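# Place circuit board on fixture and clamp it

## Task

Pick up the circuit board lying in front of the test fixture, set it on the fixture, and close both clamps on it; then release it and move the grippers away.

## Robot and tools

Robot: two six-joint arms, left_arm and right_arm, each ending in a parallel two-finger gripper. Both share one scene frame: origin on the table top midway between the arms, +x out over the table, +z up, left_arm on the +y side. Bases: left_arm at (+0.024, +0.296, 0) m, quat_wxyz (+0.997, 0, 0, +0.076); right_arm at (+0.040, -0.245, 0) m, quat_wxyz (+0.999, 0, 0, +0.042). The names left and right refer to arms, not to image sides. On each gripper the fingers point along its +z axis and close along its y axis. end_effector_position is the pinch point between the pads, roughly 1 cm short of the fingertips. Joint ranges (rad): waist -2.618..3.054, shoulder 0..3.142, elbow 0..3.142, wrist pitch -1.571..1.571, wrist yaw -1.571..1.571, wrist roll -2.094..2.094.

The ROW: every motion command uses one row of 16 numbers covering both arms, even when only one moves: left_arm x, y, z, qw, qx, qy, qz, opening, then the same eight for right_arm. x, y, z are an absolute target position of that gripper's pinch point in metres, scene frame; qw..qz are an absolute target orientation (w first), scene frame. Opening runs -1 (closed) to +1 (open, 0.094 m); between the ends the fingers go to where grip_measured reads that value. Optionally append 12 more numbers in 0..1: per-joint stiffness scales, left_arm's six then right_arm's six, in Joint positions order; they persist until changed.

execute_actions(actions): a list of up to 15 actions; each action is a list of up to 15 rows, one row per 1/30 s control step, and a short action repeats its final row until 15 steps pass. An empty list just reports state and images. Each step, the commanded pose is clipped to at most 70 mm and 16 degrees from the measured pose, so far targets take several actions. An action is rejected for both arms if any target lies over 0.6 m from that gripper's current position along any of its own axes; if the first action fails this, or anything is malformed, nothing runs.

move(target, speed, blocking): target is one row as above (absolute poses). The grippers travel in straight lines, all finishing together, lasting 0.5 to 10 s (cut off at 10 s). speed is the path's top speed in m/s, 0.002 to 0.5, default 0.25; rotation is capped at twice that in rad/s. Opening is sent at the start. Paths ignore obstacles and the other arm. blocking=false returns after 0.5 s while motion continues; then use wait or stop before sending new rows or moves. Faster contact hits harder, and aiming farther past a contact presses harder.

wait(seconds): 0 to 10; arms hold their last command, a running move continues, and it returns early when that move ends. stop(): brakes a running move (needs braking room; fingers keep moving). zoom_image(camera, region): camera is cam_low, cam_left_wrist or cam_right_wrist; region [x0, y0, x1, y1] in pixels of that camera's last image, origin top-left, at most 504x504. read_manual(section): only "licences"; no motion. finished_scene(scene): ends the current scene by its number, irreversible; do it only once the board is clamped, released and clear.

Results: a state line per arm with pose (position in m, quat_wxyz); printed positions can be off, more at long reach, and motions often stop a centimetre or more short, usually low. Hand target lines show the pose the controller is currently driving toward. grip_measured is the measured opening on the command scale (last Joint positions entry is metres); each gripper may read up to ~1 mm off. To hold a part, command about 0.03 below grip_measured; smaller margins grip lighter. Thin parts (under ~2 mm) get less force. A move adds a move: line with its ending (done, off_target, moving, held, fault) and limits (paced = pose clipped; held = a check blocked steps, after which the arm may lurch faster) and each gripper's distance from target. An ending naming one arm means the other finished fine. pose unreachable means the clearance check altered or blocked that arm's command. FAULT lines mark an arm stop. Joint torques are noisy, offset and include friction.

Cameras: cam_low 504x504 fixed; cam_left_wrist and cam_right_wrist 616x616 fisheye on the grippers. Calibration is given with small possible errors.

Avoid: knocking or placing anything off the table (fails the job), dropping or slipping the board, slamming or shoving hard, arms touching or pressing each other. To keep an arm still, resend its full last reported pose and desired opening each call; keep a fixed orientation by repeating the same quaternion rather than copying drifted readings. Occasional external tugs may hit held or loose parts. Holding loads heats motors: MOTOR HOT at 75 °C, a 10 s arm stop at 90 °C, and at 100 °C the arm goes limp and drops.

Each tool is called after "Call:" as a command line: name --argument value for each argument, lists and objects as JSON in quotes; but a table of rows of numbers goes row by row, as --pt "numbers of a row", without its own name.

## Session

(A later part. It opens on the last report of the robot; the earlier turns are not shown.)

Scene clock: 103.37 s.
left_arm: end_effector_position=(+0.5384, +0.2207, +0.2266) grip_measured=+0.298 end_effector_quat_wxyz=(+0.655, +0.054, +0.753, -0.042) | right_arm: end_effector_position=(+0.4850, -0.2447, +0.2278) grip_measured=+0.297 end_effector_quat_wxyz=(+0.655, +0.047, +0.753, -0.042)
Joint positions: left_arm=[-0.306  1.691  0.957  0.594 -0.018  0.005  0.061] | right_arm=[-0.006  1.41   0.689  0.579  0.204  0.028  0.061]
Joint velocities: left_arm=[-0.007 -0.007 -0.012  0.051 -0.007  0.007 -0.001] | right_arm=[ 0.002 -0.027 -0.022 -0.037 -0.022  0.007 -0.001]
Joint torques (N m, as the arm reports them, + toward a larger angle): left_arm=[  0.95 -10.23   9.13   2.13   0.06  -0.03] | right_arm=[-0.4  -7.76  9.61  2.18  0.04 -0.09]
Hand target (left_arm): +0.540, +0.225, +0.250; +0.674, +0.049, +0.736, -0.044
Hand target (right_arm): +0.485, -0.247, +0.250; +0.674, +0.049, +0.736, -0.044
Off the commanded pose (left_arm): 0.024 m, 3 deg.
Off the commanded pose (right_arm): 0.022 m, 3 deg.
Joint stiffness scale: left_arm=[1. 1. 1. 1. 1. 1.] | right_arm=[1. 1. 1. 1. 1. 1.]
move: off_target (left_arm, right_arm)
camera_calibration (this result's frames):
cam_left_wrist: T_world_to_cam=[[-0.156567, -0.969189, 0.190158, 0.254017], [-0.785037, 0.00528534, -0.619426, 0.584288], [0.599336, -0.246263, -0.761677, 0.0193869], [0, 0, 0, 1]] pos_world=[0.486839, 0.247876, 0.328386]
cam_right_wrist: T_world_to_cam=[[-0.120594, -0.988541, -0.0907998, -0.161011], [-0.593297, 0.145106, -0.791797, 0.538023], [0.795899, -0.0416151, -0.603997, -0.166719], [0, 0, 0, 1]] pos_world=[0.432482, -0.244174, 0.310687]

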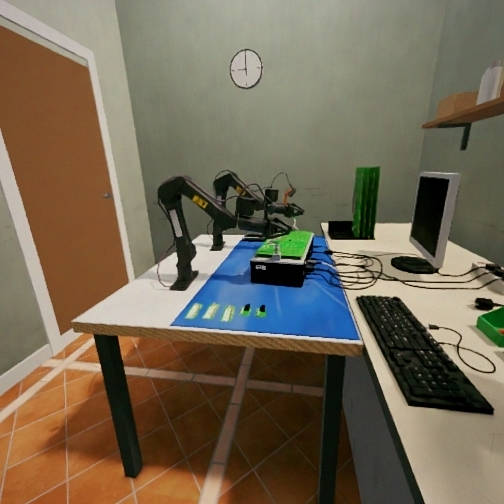

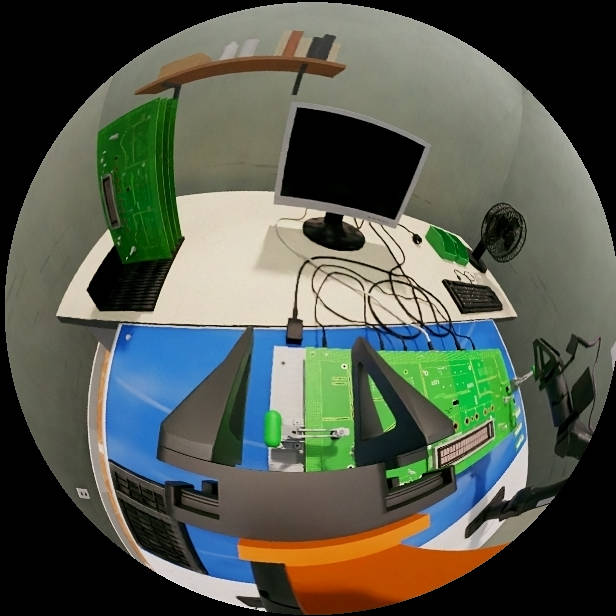

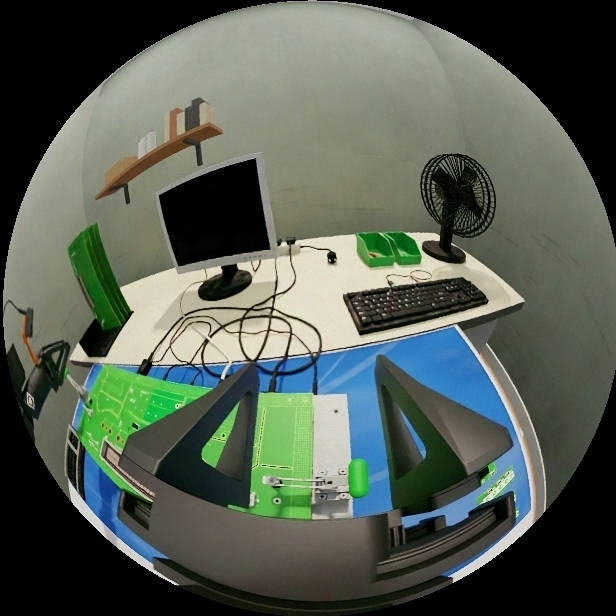

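Call:
move --target '[0.60,0.31,0.25,0.6742,0.0482,0.7357,-0.0442,-1,0.522,-0.35,0.25,0.6742,0.0482,0.7357,-0.0442,-1]' --speed 0.12

Call:
move --target '[0.595,0.305,0.183,0.6742,0.0482,0.7357,-0.0442,-1,0.518,-0.345,0.183,0.6742,0.0482,0.7357,-0.0442,-1]' --speed 0.1

Scene clock: 104.90 s.
left_arm: end_effector_position=(+0.5966, +0.3101, +0.2453) grip_measured=-0.977 end_effector_quat_wxyz=(+0.674, +0.041, +0.736, -0.046) | right_arm: end_effector_position=(+0.5168, -0.3496, +0.2422) grip_measured=-0.997 end_effector_quat_wxyz=(+0.667, +0.058, +0.742, -0.041)
Joint positions: left_arm=[-0.064  1.871  1.207  0.576  0.21   0.005  0.001] | right_arm=[-0.348  1.559  0.851  0.601 -0.125  0.003  0.   ]
Joint velocities: left_arm=[ 0.007 -0.002  0.022 -0.051  0.051 -0.022 -0.001] | right_arm=[ 0.002 -0.007  0.002 -0.081  0.066 -0.022 -0.   ]
Joint torques (N m, as the arm reports them, + toward a larger angle): left_arm=[ 0.11 -9.8   9.75  1.9   0.09  0.15] | right_arm=[-0.33 -6.21  9.76  2.18 -0.08 -0.07]
Hand target (left_arm): +0.600, +0.310, +0.250; +0.675, +0.047, +0.735, -0.045
Hand target (right_arm): +0.521, -0.351, +0.249; +0.674, +0.051, +0.736, -0.042
Off the commanded pose (left_arm): 0.006 m, 1 deg.
Off the commanded pose (right_arm): 0.009 m, 2 deg.
Joint stiffness scale: left_arm=[1. 1. 1. 1. 1. 1.] | right_arm=[1. 1. 1. 1. 1. 1.]
move: done
camera_calibration (this result's frames):
cam_left_wrist: T_world_to_cam=[[-0.152628, -0.965889, 0.209197, 0.338219], [-0.753034, -0.0234255, -0.657564, 0.640293], [0.640034, -0.257896, -0.723772, -0.00915022], [0, 0, 0, 1]] pos_world=[0.539641, 0.339322, 0.343656]
cam_right_wrist: T_world_to_cam=[[-0.130855, -0.98555, -0.107558, -0.249206], [-0.563478, 0.163199, -0.809851, 0.578885], [0.815702, -0.0453663, -0.576691, -0.205812], [0, 0, 0, 1]] pos_world=[0.461461, -0.349415, 0.323317]

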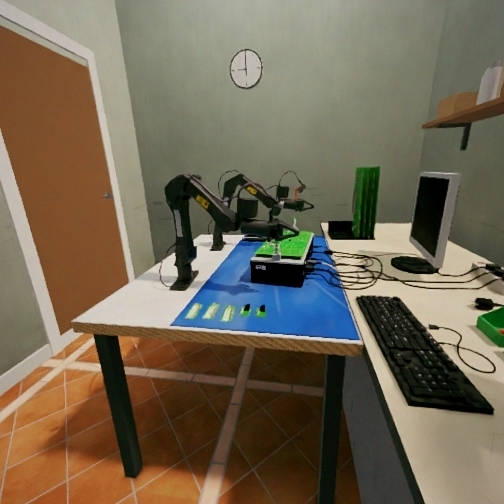

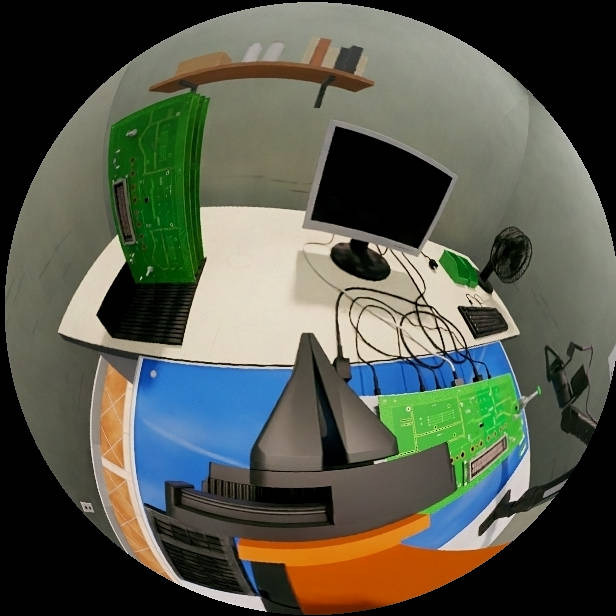

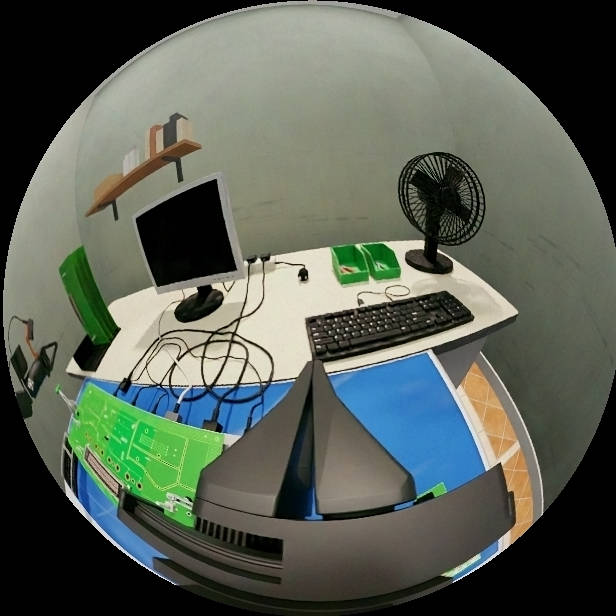

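Scene clock: 106.17 s.
left_arm: end_effector_position=(+0.5955, +0.3100, +0.1861) grip_measured=-0.977 end_effector_quat_wxyz=(+0.674, +0.041, +0.736, -0.045) | right_arm: end_effector_position=(+0.5171, -0.3477, +0.1872) grip_measured=-0.997 end_effector_quat_wxyz=(+0.676, +0.053, +0.734, -0.043)
Joint positions: left_arm=[-0.064  1.984  1.094  0.802  0.21   0.007  0.001] | right_arm=[-0.345  1.711  0.719  0.909 -0.125 -0.002  0.   ]
Joint velocities: left_arm=[ 0.002  0.007  0.002  0.037 -0.007 -0.037 -0.002] | right_arm=[-0.012 -0.012 -0.002  0.022 -0.037 -0.051 -0.001]
Joint torques (N m, as the arm reports them, + toward a larger angle): left_arm=[ -0.83 -10.68   6.17   2.14  -0.01   0.15] | right_arm=[ 0.61 -7.05  6.23  2.21  0.03 -0.08]
Hand target (left_arm): +0.594, +0.305, +0.183; +0.674, +0.048, +0.736, -0.044
Hand target (right_arm): +0.517, -0.345, +0.183; +0.674, +0.048, +0.736, -0.044
Off the commanded pose (left_arm): 0.006 m, 1 deg.
Off the commanded pose (right_arm): 0.005 m, 1 deg.
Joint stiffness scale: left_arm=[1. 1. 1. 1. 1. 1.] | right_arm=[1. 1. 1. 1. 1. 1.]
move: done
camera_calibration (this result's frames):
cam_left_wrist: T_world_to_cam=[[-0.152915, -0.966263, 0.20725, 0.351003], [-0.752634, -0.0220389, -0.65807, 0.599903], [0.640436, -0.256612, -0.723873, -0.051978], [0, 0, 0, 1]] pos_world=[0.53847, 0.339044, 0.284407]
cam_right_wrist: T_world_to_cam=[[-0.123921, -0.987291, -0.0994983, -0.258892], [-0.545788, 0.151557, -0.824103, 0.523569], [0.828709, -0.0478184, -0.557633, -0.248813], [0, 0, 0, 1]] pos_world=[0.459869, -0.34685, 0.266969]

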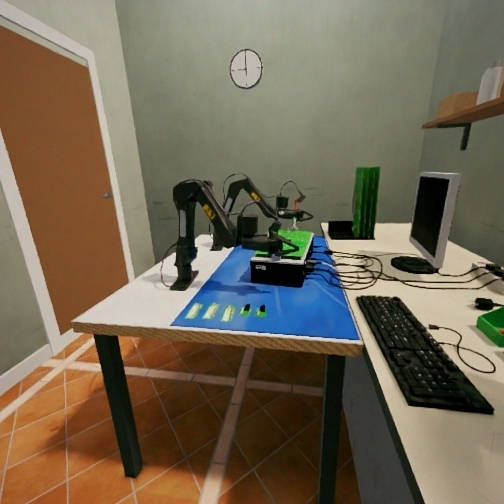

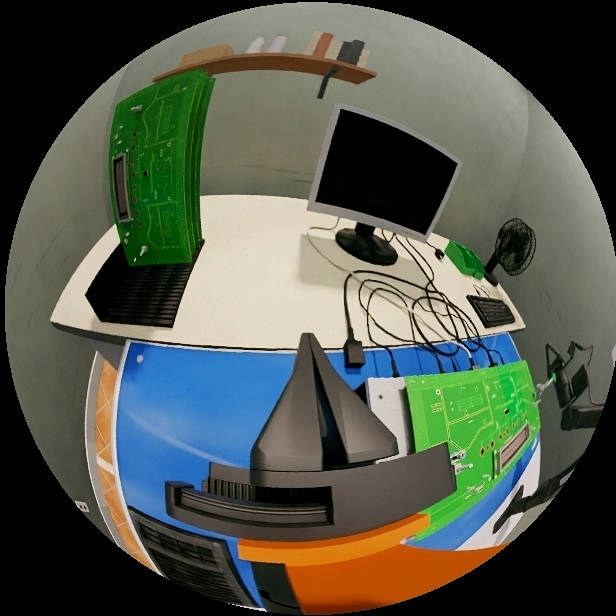

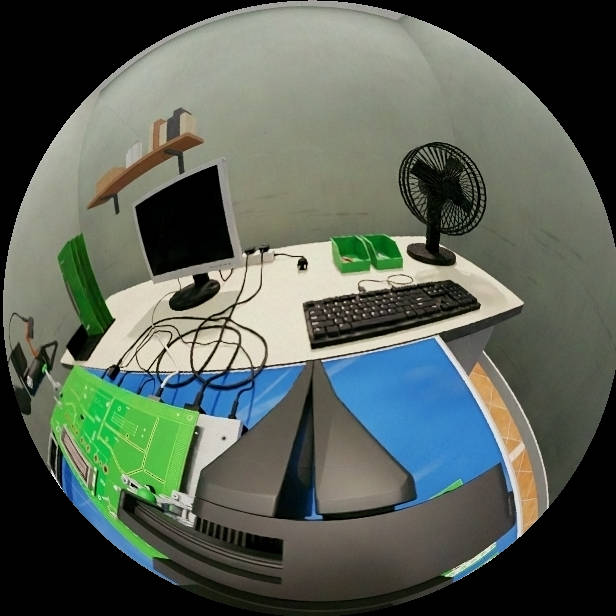

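Call:
zoom_image --camera "cam_low" --region '[220,170,340,280]'

Call:
zoom_image --camera "cam_left_wrist" --region '[500,320,616,440]'

Region (220, 170, 340, 280) of cam_low's 504x504 image, scaled by 4.200, with more detail than that image has; it fills the top 462 rows of this view, and the rest is white.

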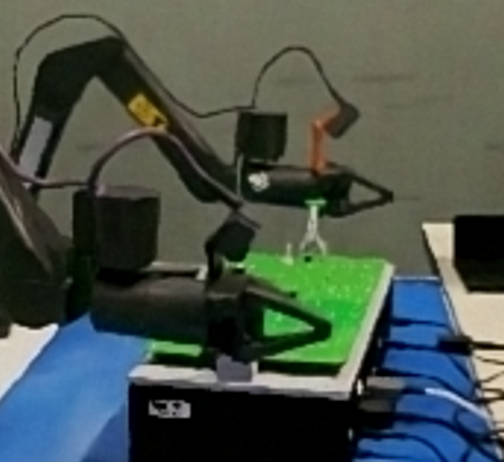

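Region (500, 320, 616, 440) of cam_left_wrist's 616x616 image, scaled by 4.200, with more detail than that image has; it fills the left 487 columns of this view, and the rest is white.

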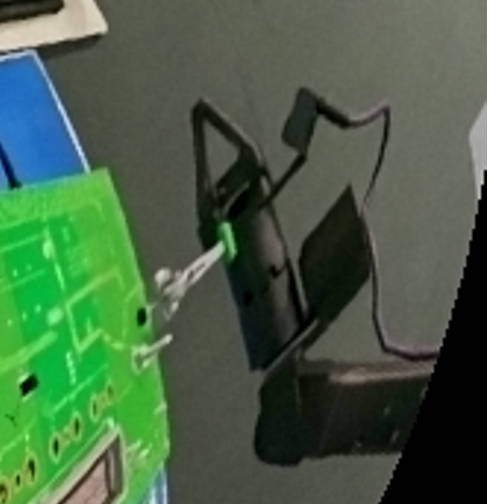

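Call:
move --target '[0.578,0.285,0.175,0.6742,0.0482,0.7357,-0.0442,-0.3,0.522,-0.322,0.175,0.6742,0.0482,0.7357,-0.0442,-0.3]' --speed 0.04

Call:
move --target '[0.573,0.245,0.178,0.6742,0.0482,0.7357,-0.0442,-0.3,0.527,-0.283,0.178,0.6742,0.0482,0.7357,-0.0442,-0.3]' --speed 0.03

Call:
zoom_image --camera "cam_low" --region '[220,170,340,280]'

Scene clock: 107.63 s.
left_arm: end_effector_position=(+0.5814, +0.2880, +0.1679) grip_measured=-0.302 end_effector_quat_wxyz=(+0.668, +0.045, +0.741, -0.047) | right_arm: end_effector_position=(+0.5220, -0.3270, +0.1827) grip_measured=-0.303 end_effector_quat_wxyz=(+0.679, +0.052, +0.731, -0.047)
Joint positions: left_arm=[-0.115  1.974  1.007  0.863  0.168  0.007  0.033] | right_arm=[-0.274  1.732  0.709  0.948 -0.05  -0.002  0.033]
Joint velocities: left_arm=[ 0.007 -0.012  0.007  0.007 -0.037  0.007  0.001] | right_arm=[-0.012  0.002 -0.007 -0.051 -0.037 -0.051  0.   ]
Joint torques (N m, as the arm reports them, + toward a larger angle): left_arm=[ -0.62 -12.29   5.56   2.14  -0.08   0.1 ] | right_arm=[ 0.98 -6.78  5.78  2.21  0.03 -0.03]
Hand target (left_arm): +0.578, +0.285, +0.175; +0.674, +0.049, +0.736, -0.044
Hand target (right_arm): +0.522, -0.322, +0.175; +0.674, +0.048, +0.736, -0.045
Off the commanded pose (left_arm): 0.008 m, 1 deg.
Off the commanded pose (right_arm): 0.009 m, 1 deg.
Joint stiffness scale: left_arm=[1. 1. 1. 1. 1. 1.] | right_arm=[1. 1. 1. 1. 1. 1.]
move: done
camera_calibration (this result's frames):
cam_left_wrist: T_world_to_cam=[[-0.157402, -0.965628, 0.20685, 0.333811], [-0.763618, -0.013806, -0.645521, 0.578766], [0.626189, -0.259561, -0.735198, -0.0507404], [0, 0, 0, 1]] pos_world=[0.526271, 0.317158, 0.267252]
cam_right_wrist: T_world_to_cam=[[-0.127174, -0.98753, -0.0927958, -0.237867], [-0.539532, 0.147377, -0.828966, 0.515716], [0.832305, -0.0553566, -0.551547, -0.259879], [0, 0, 0, 1]] pos_world=[0.464294, -0.325291, 0.262103]

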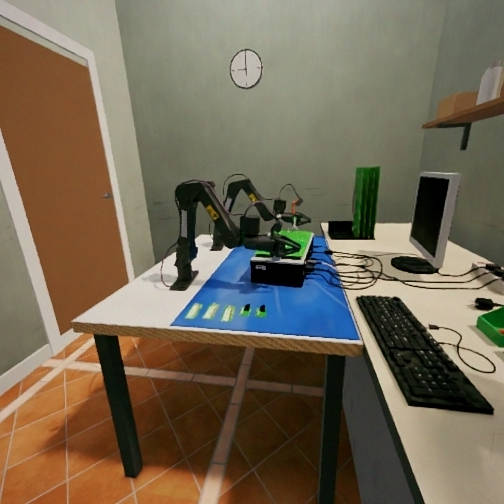

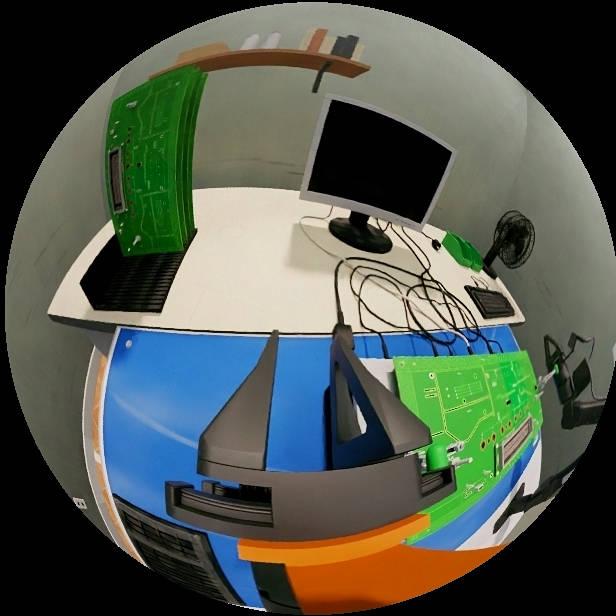

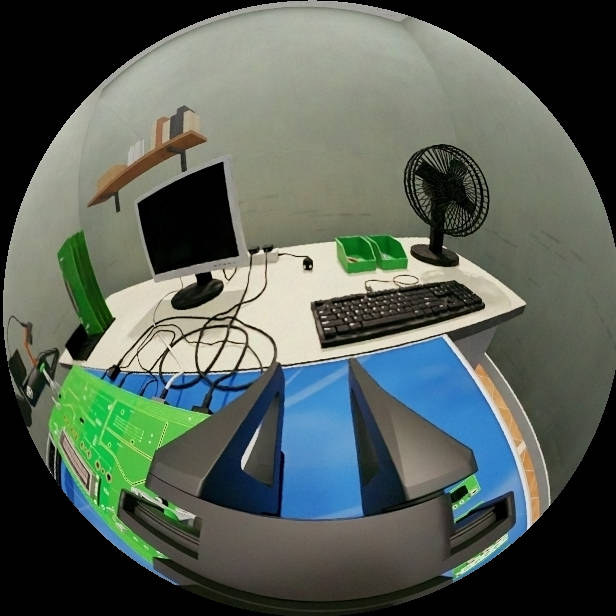

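Scene clock: 109.43 s.
left_arm: end_effector_position=(+0.5794, +0.2831, +0.1746) grip_measured=-0.302 end_effector_quat_wxyz=(+0.674, +0.011, +0.738, -0.006) | right_arm: end_effector_position=(+0.5219, -0.3225, +0.1872) grip_measured=-0.303 end_effector_quat_wxyz=(+0.681, +0.092, +0.721, -0.089)
Joint positions: left_arm=[-0.178  1.953  0.993  0.869 -0.001  0.007  0.033] | right_arm=[-0.193  1.732  0.709  0.966  0.148  0.005  0.033]
Joint velocities: left_arm=[-0.007 -0.017 -0.007 -0.022 -0.051  0.007  0.   ] | right_arm=[ 0.007  0.002  0.012 -0.095 -0.022 -0.022  0.001]
Joint torques (N m, as the arm reports them, + toward a larger angle): left_arm=[ -4.38 -12.19   5.33   2.06   0.61   0.01] | right_arm=[ 4.73 -7.93  5.76  1.86 -0.73  0.  ]
Hand target (left_arm): +0.573, +0.246, +0.178; +0.674, +0.049, +0.736, -0.043
Hand target (right_arm): +0.525, -0.284, +0.178; +0.674, +0.048, +0.735, -0.045
Off the commanded pose (left_arm): 0.039 m, 6 deg.
Off the commanded pose (right_arm): 0.041 m, 7 deg.
Joint stiffness scale: left_arm=[1. 1. 1. 1. 1. 1.] | right_arm=[1. 1. 1. 1. 1. 1.]
move: off_target (left_arm, right_arm)
camera_calibration (this result's frames):
cam_left_wrist: T_world_to_cam=[[-0.0571918, -0.98019, 0.189623, 0.276504], [-0.749643, -0.0832795, -0.656581, 0.595068], [0.659366, -0.179701, -0.73003, -0.0885628], [0, 0, 0, 1]] pos_world=[0.520298, 0.304669, 0.273626]
cam_right_wrist: T_world_to_cam=[[-0.239865, -0.966871, -0.0873278, -0.168613], [-0.504908, 0.201076, -0.839426, 0.519958], [0.829176, -0.157256, -0.536412, -0.291079], [0, 0, 0, 1]] pos_world=[0.463442, -0.313353, 0.265604]

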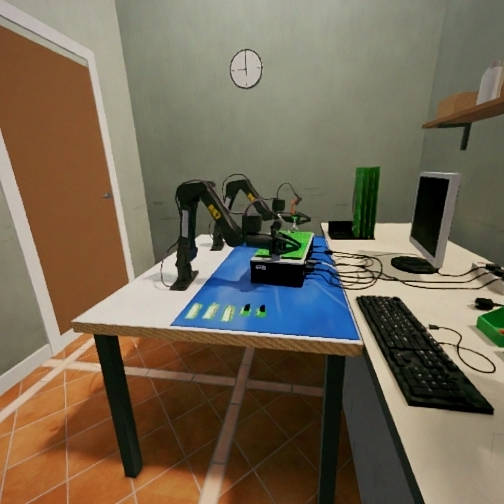

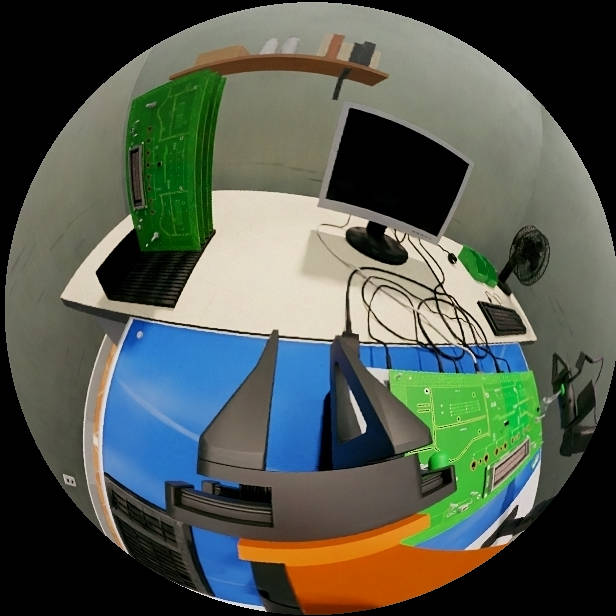

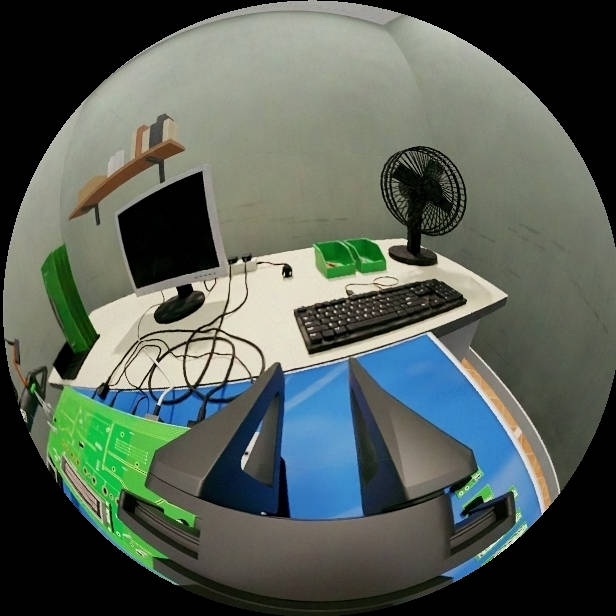

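Region (220, 170, 340, 280) of cam_low's 504x504 image, scaled by 4.200, with more detail than that image has; it fills the top 462 rows of this view, and the rest is white.

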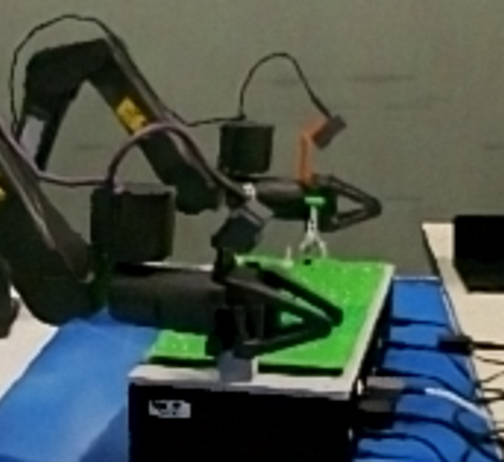

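Call:
execute_actions --actions '[[[0.572,0.238,0.18,0.6742,0.0482,0.7357,-0.0442,-0.3,0.527,-0.276,0.18,0.6742,0.0482,0.7357,-0.0442,-0.3]],[[0.571,0.230,0.18,0.6742,0.0482,0.7357,-0.0442,-0.3,0.528,-0.268,0.18,0.6742,0.0482,0.7357,-0.0442,-0.3]],[[0.570,0.222,0.18,0.6742,0.0482,0.7357,-0.0442,-0.3,0.529,-0.260,0.18,0.6742,0.0482,0.7357,-0.0442,-0.3]]]'

Scene clock: 111.03 s.
left_arm: end_effector_position=(+0.5749, +0.2806, +0.1762) grip_measured=-0.302 end_effector_quat_wxyz=(+0.674, -0.012, +0.738, +0.017) | right_arm: end_effector_position=(+0.5189, -0.3195, +0.1869) grip_measured=-0.303 end_effector_quat_wxyz=(+0.677, +0.121, +0.717, -0.116)
Joint positions: left_arm=[-0.216  1.937  0.977  0.869 -0.104 -0.001  0.033] | right_arm=[-0.139  1.732  0.709  0.963  0.283  0.014  0.033]
Joint velocities: left_arm=[-0.017 -0.007  0.007 -0.037 -0.037 -0.037  0.   ] | right_arm=[-0.002  0.017  0.007 -0.051  0.007 -0.051 -0.001]
Joint torques (N m, as the arm reports them, + toward a larger angle): left_arm=[ -6.3  -11.83   5.64   2.02   1.     0.04] | right_arm=[ 6.44 -8.6   5.65  1.8  -1.43 -0.02]
Hand target (left_arm): +0.567, +0.224, +0.180; +0.674, +0.048, +0.736, -0.043
Hand target (right_arm): +0.525, -0.262, +0.180; +0.675, +0.049, +0.735, -0.047
Off the commanded pose (left_arm): 0.059 m, 10 deg.
Off the commanded pose (right_arm): 0.061 m, 12 deg.
Joint stiffness scale: left_arm=[1. 1. 1. 1. 1. 1.] | right_arm=[1. 1. 1. 1. 1. 1.]
camera_calibration (this result's frames):
cam_left_wrist: T_world_to_cam=[[0.00629141, -0.982084, 0.18834, 0.237742], [-0.742395, -0.130768, -0.657077, 0.601767], [0.669933, -0.135689, -0.729916, -0.103315], [0, 0, 0, 1]] pos_world=[0.514467, 0.298155, 0.275219]
cam_right_wrist: T_world_to_cam=[[-0.317865, -0.94406, -0.0878186, -0.118628], [-0.487447, 0.242159, -0.838901, 0.52155], [0.813239, -0.22385, -0.537153, -0.301229], [0, 0, 0, 1]] pos_world=[0.461491, -0.30572, 0.265305]

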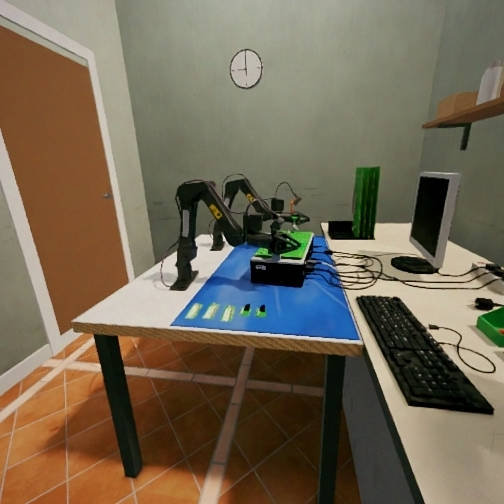

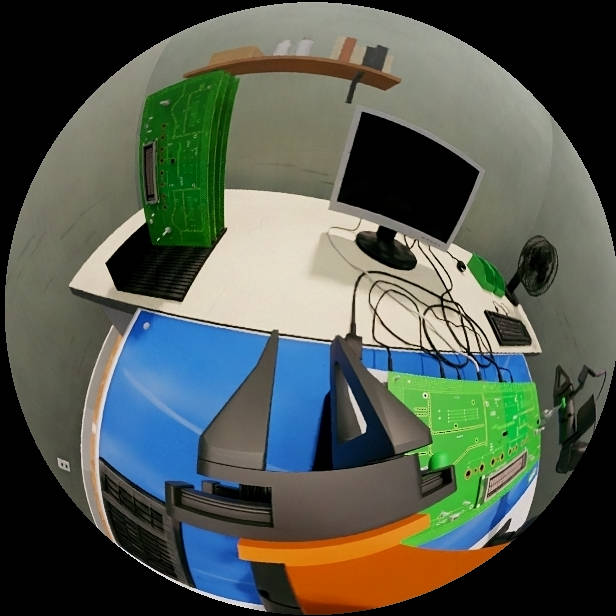

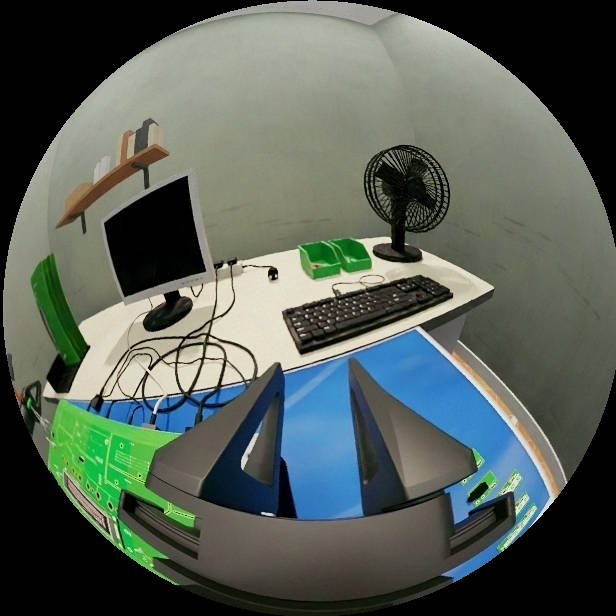

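Progressing; continue.

Call:
execute_actions --actions '[[[0.572,0.214,0.18,0.6742,0.0482,0.7357,-0.0442,-0.3,0.53,-0.252,0.182,0.6742,0.0482,0.7357,-0.0442,-0.3]],[[0.572,0.206,0.18,0.6742,0.0482,0.7357,-0.0442,-0.3,0.53,-0.244,0.182,0.6742,0.0482,0.7357,-0.0442,-0.3]]]'

Scene clock: 112.07 s.
left_arm: end_effector_position=(+0.5724, +0.2844, +0.1760) grip_measured=-0.302 end_effector_quat_wxyz=(+0.673, -0.032, +0.738, +0.034) | right_arm: end_effector_position=(+0.5140, -0.3226, +0.1866) grip_measured=-0.303 end_effector_quat_wxyz=(+0.671, +0.148, +0.712, -0.145)
Joint positions: left_arm=[-0.231  1.933  0.971  0.869 -0.172 -0.009  0.033] | right_arm=[-0.106  1.732  0.709  0.96   0.396  0.017  0.033]
Joint velocities: left_arm=[ 0.002 -0.002 -0.002 -0.007 -0.11  -0.066 -0.001] | right_arm=[ 0.002  0.002  0.017  0.007  0.022  0.037 -0.   ]
Joint torques (N m, as the arm reports them, + toward a larger angle): left_arm=[ -8.35 -11.23   6.26   2.01   1.31   0.09] | right_arm=[ 8.39 -9.41  5.29  1.75 -2.08  0.02]
Hand target (left_arm): +0.566, +0.210, +0.180; +0.674, +0.048, +0.736, -0.042
Hand target (right_arm): +0.522, -0.247, +0.182; +0.675, +0.053, +0.734, -0.051
Off the commanded pose (left_arm): 0.078 m, 13 deg.
Off the commanded pose (right_arm): 0.080 m, 17 deg; orientation clipped at the last step of the last action.
Joint stiffness scale: left_arm=[1. 1. 1. 1. 1. 1.] | right_arm=[1. 1. 1. 1. 1. 1.]
camera_calibration (this result's frames):
cam_left_wrist: T_world_to_cam=[[0.0589009, -0.980122, 0.189449, 0.210586], [-0.73495, -0.171006, -0.656206, 0.607256], [0.675559, -0.100584, -0.730413, -0.114423], [0, 0, 0, 1]] pos_world=[0.511198, 0.298735, 0.275013]
cam_right_wrist: T_world_to_cam=[[-0.392568, -0.915902, -0.0837442, -0.0763984], [-0.46834, 0.277437, -0.83886, 0.521173], [0.791548, -0.290089, -0.537867, -0.308156], [0, 0, 0, 1]] pos_world=[0.458015, -0.303959, 0.265046]

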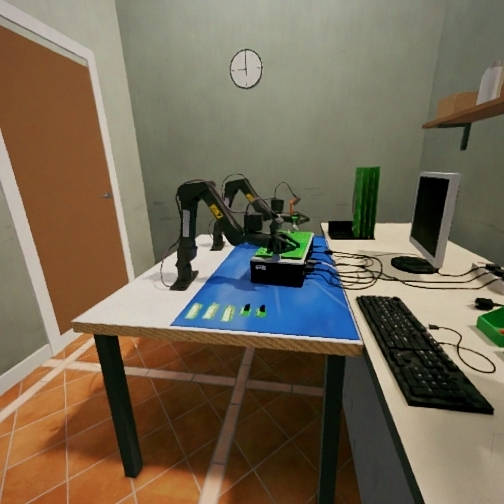

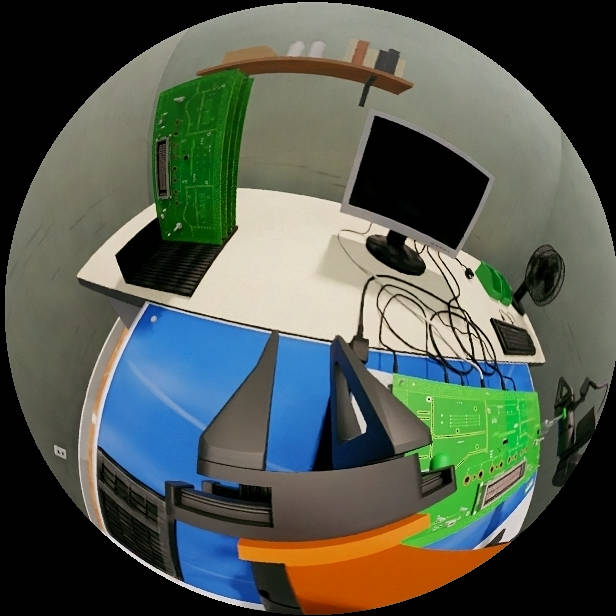

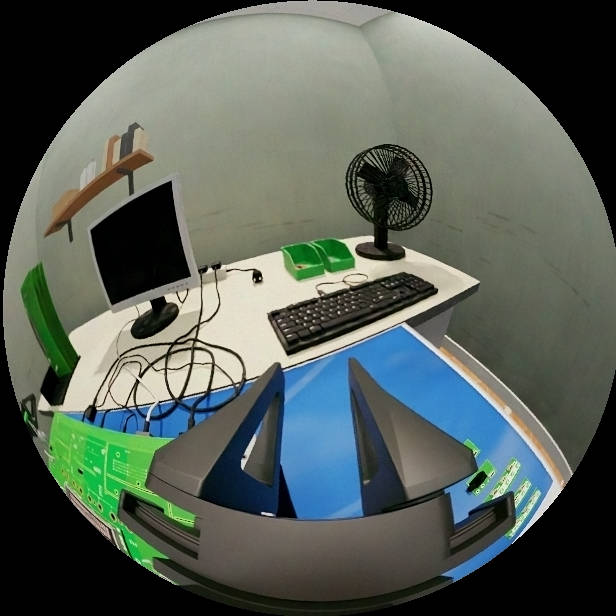

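Call:
move --target '[0.56,0.31,0.18,0.6742,0.0482,0.7357,-0.0442,-1,0.49,-0.345,0.182,0.6742,0.0482,0.7357,-0.0442,-1]' --speed 0.06

Scene clock: 115.00 s.
left_arm: end_effector_position=(+0.5641, +0.3084, +0.1749) grip_measured=-0.977 end_effector_quat_wxyz=(+0.670, +0.042, +0.739, -0.048) | right_arm: end_effector_position=(+0.4943, -0.3447, +0.1777) grip_measured=-0.997 end_effector_quat_wxyz=(+0.673, +0.054, +0.736, -0.041)
Joint positions: left_arm=[-0.059  1.911  0.94   0.872  0.221  0.006  0.001] | right_arm=[-0.355  1.659  0.617  0.951 -0.136 -0.     0.   ]
Joint velocities: left_arm=[-0.002 -0.017 -0.012 -0.007  0.007 -0.007 -0.001] | right_arm=[-0.012 -0.002 -0.032 -0.022 -0.007 -0.022 -0.001]
Joint torques (N m, as the arm reports them, + toward a larger angle): left_arm=[  0.51 -11.72   5.46   2.08   0.1    0.16] | right_arm=[-0.62 -9.28  5.65  1.97 -0.15 -0.07]
Hand target (left_arm): +0.560, +0.310, +0.180; +0.674, +0.047, +0.735, -0.045
Hand target (right_arm): +0.490, -0.345, +0.182; +0.675, +0.049, +0.735, -0.043
Off the commanded pose (left_arm): 0.007 m, 1 deg.
Off the commanded pose (right_arm): 0.006 m, 1 deg.
Joint stiffness scale: left_arm=[1. 1. 1. 1. 1. 1.] | right_arm=[1. 1. 1. 1. 1. 1.]
move: done
camera_calibration (this result's frames):
cam_left_wrist: T_world_to_cam=[[-0.155364, -0.964956, 0.211477, 0.347139], [-0.759699, -0.0201271, -0.649963, 0.570875], [0.631442, -0.26164, -0.729949, -0.0327044], [0, 0, 0, 1]] pos_world=[0.508278, 0.337907, 0.273764]
cam_right_wrist: T_world_to_cam=[[-0.124481, -0.986814, -0.103454, -0.258604], [-0.55175, 0.155502, -0.819385, 0.506326], [0.824668, -0.0449174, -0.563831, -0.231002], [0, 0, 0, 1]] pos_world=[0.437674, -0.344305, 0.257876]

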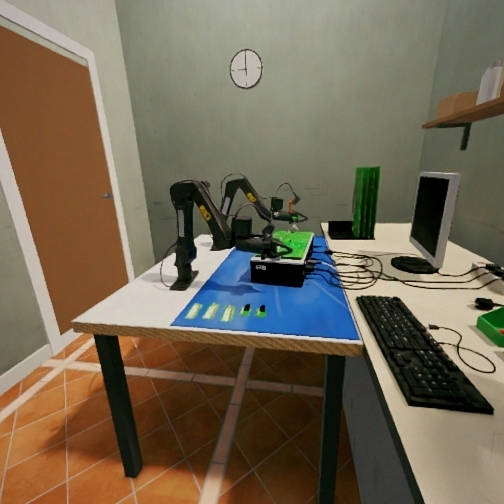

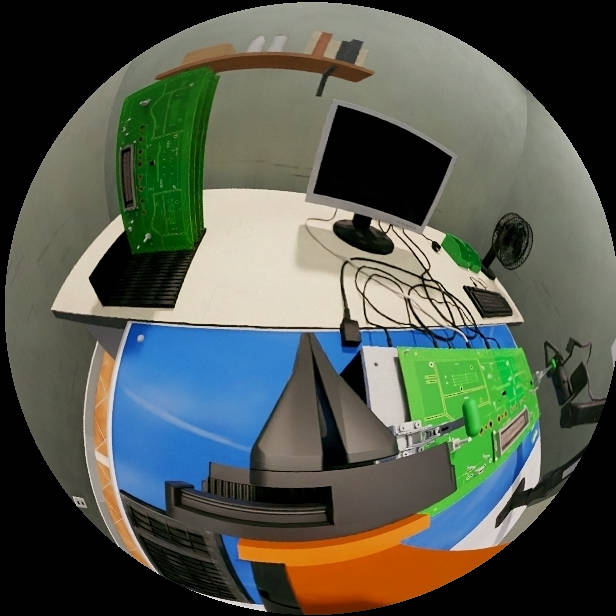

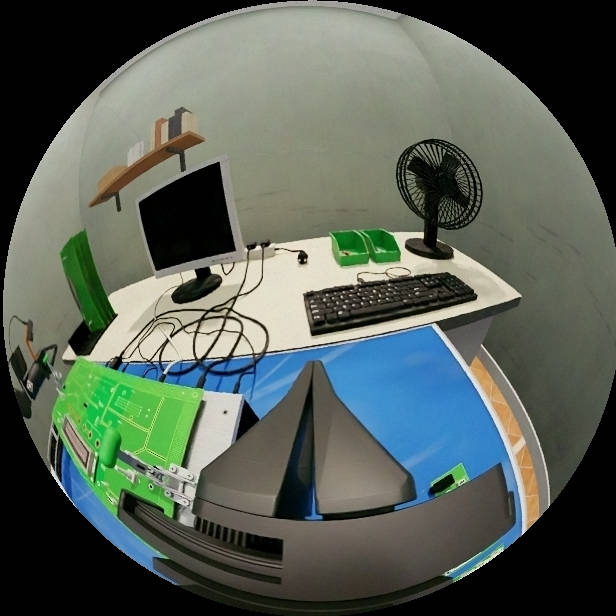

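Call:
move --target '[0.36,0.27,0.17,0.6742,0.0482,0.7357,-0.0442,-1,0.31,-0.27,0.17,0.6742,0.0482,0.7357,-0.0442,-1]' --speed 0.2

Scene clock: 117.20 s.
left_arm: end_effector_position=(+0.3632, +0.2720, +0.1734) grip_measured=-0.977 end_effector_quat_wxyz=(+0.677, +0.047, +0.733, -0.045) | right_arm: end_effector_position=(+0.3116, -0.2694, +0.1617) grip_measured=-0.997 end_effector_quat_wxyz=(+0.665, +0.044, +0.744, -0.047)
Joint positions: left_arm=[-0.164  1.089  0.163  0.847  0.118  0.006  0.001] | right_arm=[-0.113  0.388  0.032  0.243  0.101 -0.     0.   ]
Joint velocities: left_arm=[-0.012  0.002 -0.012 -0.11   0.022  0.022  0.001] | right_arm=[ 0.017 -0.007  0.022 -0.051 -0.007 -0.037  0.   ]
Joint torques (N m, as the arm reports them, + toward a larger angle): left_arm=[-0.69 -3.62  6.13  1.86 -0.08  0.07] | right_arm=[ 0.67 -0.58  9.59  2.01  0.08  0.05]
Hand target (left_arm): +0.360, +0.271, +0.171; +0.674, +0.049, +0.736, -0.044
Hand target (right_arm): +0.311, -0.269, +0.172; +0.674, +0.047, +0.736, -0.045
Off the commanded pose (left_arm): 0.005 m, 1 deg.
Off the commanded pose (right_arm): 0.009 m, 2 deg.
Joint stiffness scale: left_arm=[1. 1. 1. 1. 1. 1.] | right_arm=[1. 1. 1. 1. 1. 1.]
move: done
camera_calibration (this result's frames):
cam_left_wrist: T_world_to_cam=[[-0.162024, -0.966569, 0.198727, 0.286252], [-0.74672, -0.0115614, -0.665038, 0.412067], [0.645103, -0.256145, -0.719883, 0.0753473], [0, 0, 0, 1]] pos_world=[0.305472, 0.300746, 0.271396]
cam_right_wrist: T_world_to_cam=[[-0.120235, -0.98951, -0.0800857, -0.214503], [-0.572392, 0.13501, -0.808789, 0.379913], [0.811117, -0.0514042, -0.58262, -0.0804921], [0, 0, 0, 1]] pos_world=[0.256957, -0.267682, 0.243195]

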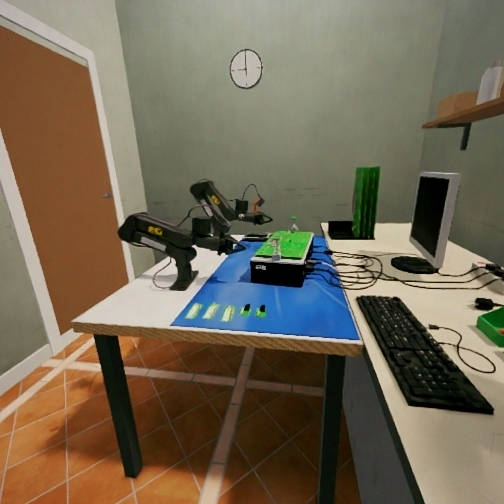

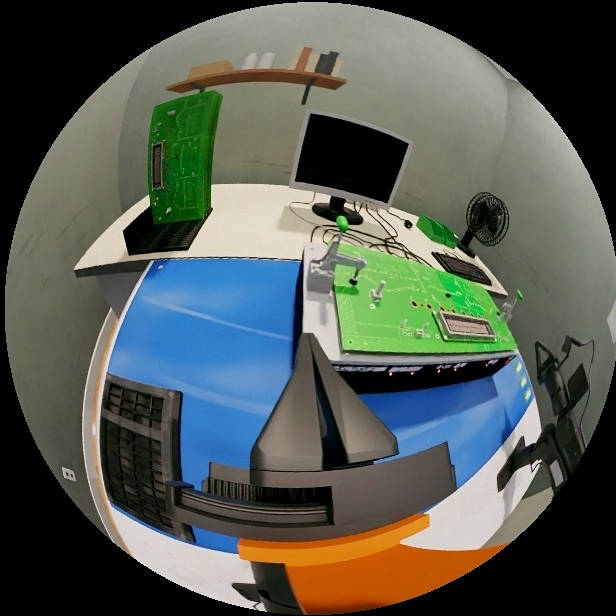

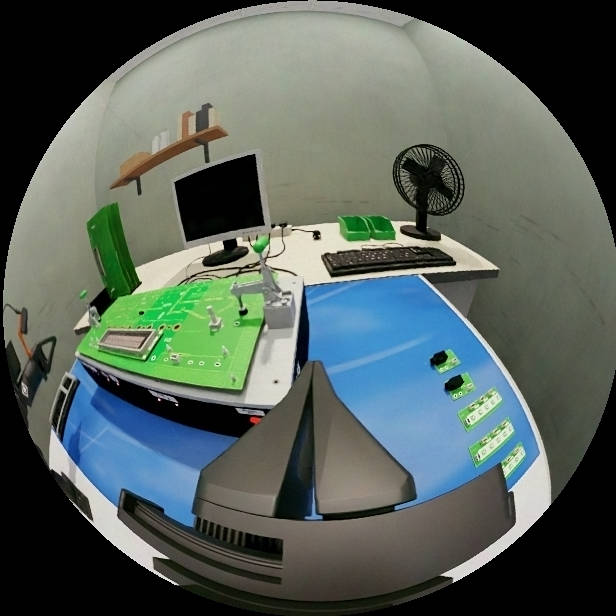

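Call:
zoom_image --camera "cam_left_wrist" --region '[290,200,540,400]'

Call:
zoom_image --camera "cam_right_wrist" --region '[130,220,330,440]'

Region (290, 200, 540, 400) of cam_left_wrist's 616x616 image, scaled by 2.016, with more detail than that image has; it fills the top 403 rows of this view, and the rest is white.

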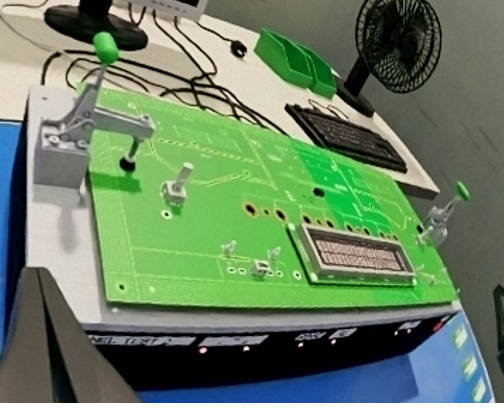

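Region (130, 220, 330, 440) of cam_right_wrist's 616x616 image, scaled by 2.291, with more detail than that image has; it fills the left 458 columns of this view, and the rest is white.

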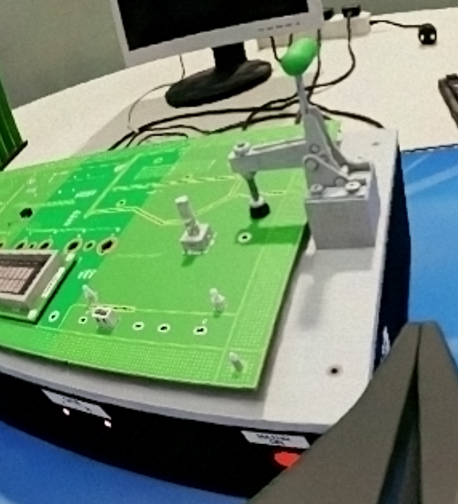

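Both locked. Move clear.

Call:
move --target '[0.22,0.33,0.22,0.38,0,0.925,0,-1,0.22,-0.3,0.22,0.38,0,0.925,0,-1]' --speed 0.25

Call:
finished_scene --scene 1

Scene clock: 119.57 s.
left_arm: end_effector_position=(+0.2222, +0.3311, +0.2159) grip_measured=-0.977 end_effector_quat_wxyz=(+0.382, -0.010, +0.924, -0.003) | right_arm: end_effector_position=(+0.2176, -0.3000, +0.2154) grip_measured=-0.997 end_effector_quat_wxyz=(+0.376, +0.004, +0.927, +0.000)
Joint positions: left_arm=[ 0.283  0.647  0.887 -1.074  0.301  0.297  0.001] | right_arm=[-0.896  0.677  0.922 -1.224 -0.528 -0.639  0.   ]
Joint velocities: left_arm=[ 0.012 -0.022 -0.017  0.022  0.11   0.037  0.001] | right_arm=[-0.027  0.012  0.012 -0.051 -0.037 -0.037  0.   ]
Joint torques (N m, as the arm reports them, + toward a larger angle): left_arm=[0.69 2.47 8.85 1.46 0.24 0.17] | right_arm=[-0.74  2.64  8.83  1.36 -0.41 -0.12]
Hand target (left_arm): +0.222, +0.330, +0.222; +0.383, -0.006, +0.924, -0.005
Hand target (right_arm): +0.219, -0.299, +0.221; +0.381, -0.000, +0.925, +0.005
Off the commanded pose (left_arm): 0.005 m, 1 deg.
Off the commanded pose (right_arm): 0.005 m, 1 deg.
Joint stiffness scale: left_arm=[1. 1. 1. 1. 1. 1.] | right_arm=[1. 1. 1. 1. 1. 1.]
move: done
camera_calibration (this result's frames):
cam_left_wrist: T_world_to_cam=[[0.116091, -0.975805, 0.185277, 0.256187], [-0.992213, -0.122412, -0.0230127, 0.288428], [0.0451361, -0.181163, -0.982417, 0.377215], [0, 0, 0, 1]] pos_world=[0.239415, 0.353633, 0.329754]
cam_right_wrist: T_world_to_cam=[[-0.0588252, -0.995123, -0.0791779, -0.266977], [-0.96443, 0.0771279, -0.252835, 0.321896], [0.257709, 0.0614884, -0.964264, 0.26198], [0, 0, 0, 1]] pos_world=[0.227226, -0.306611, 0.312866]

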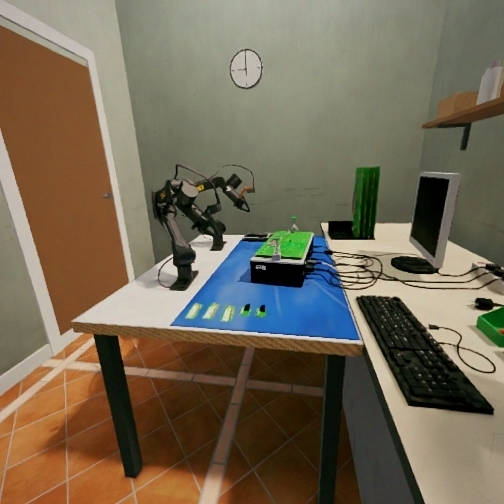

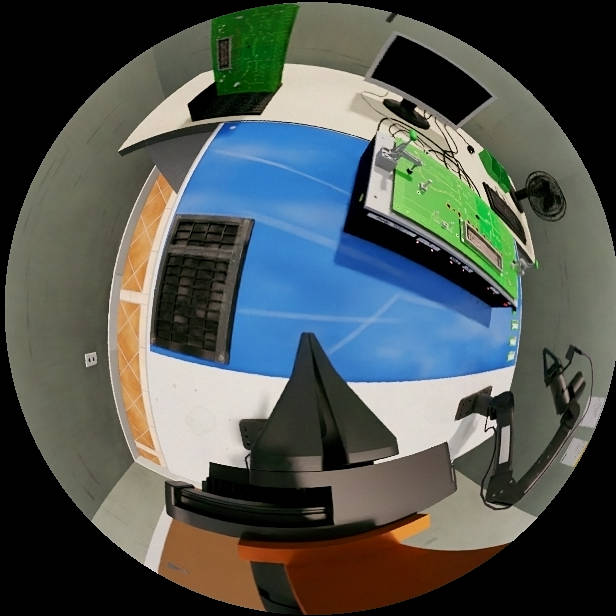

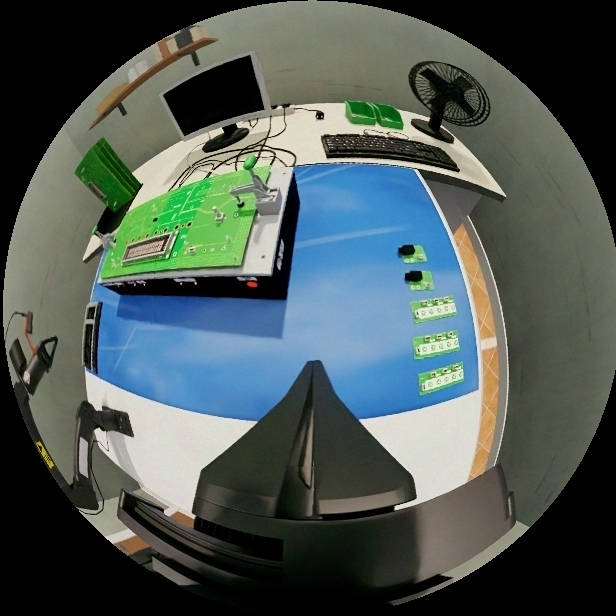

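The scene is finished: the task was done.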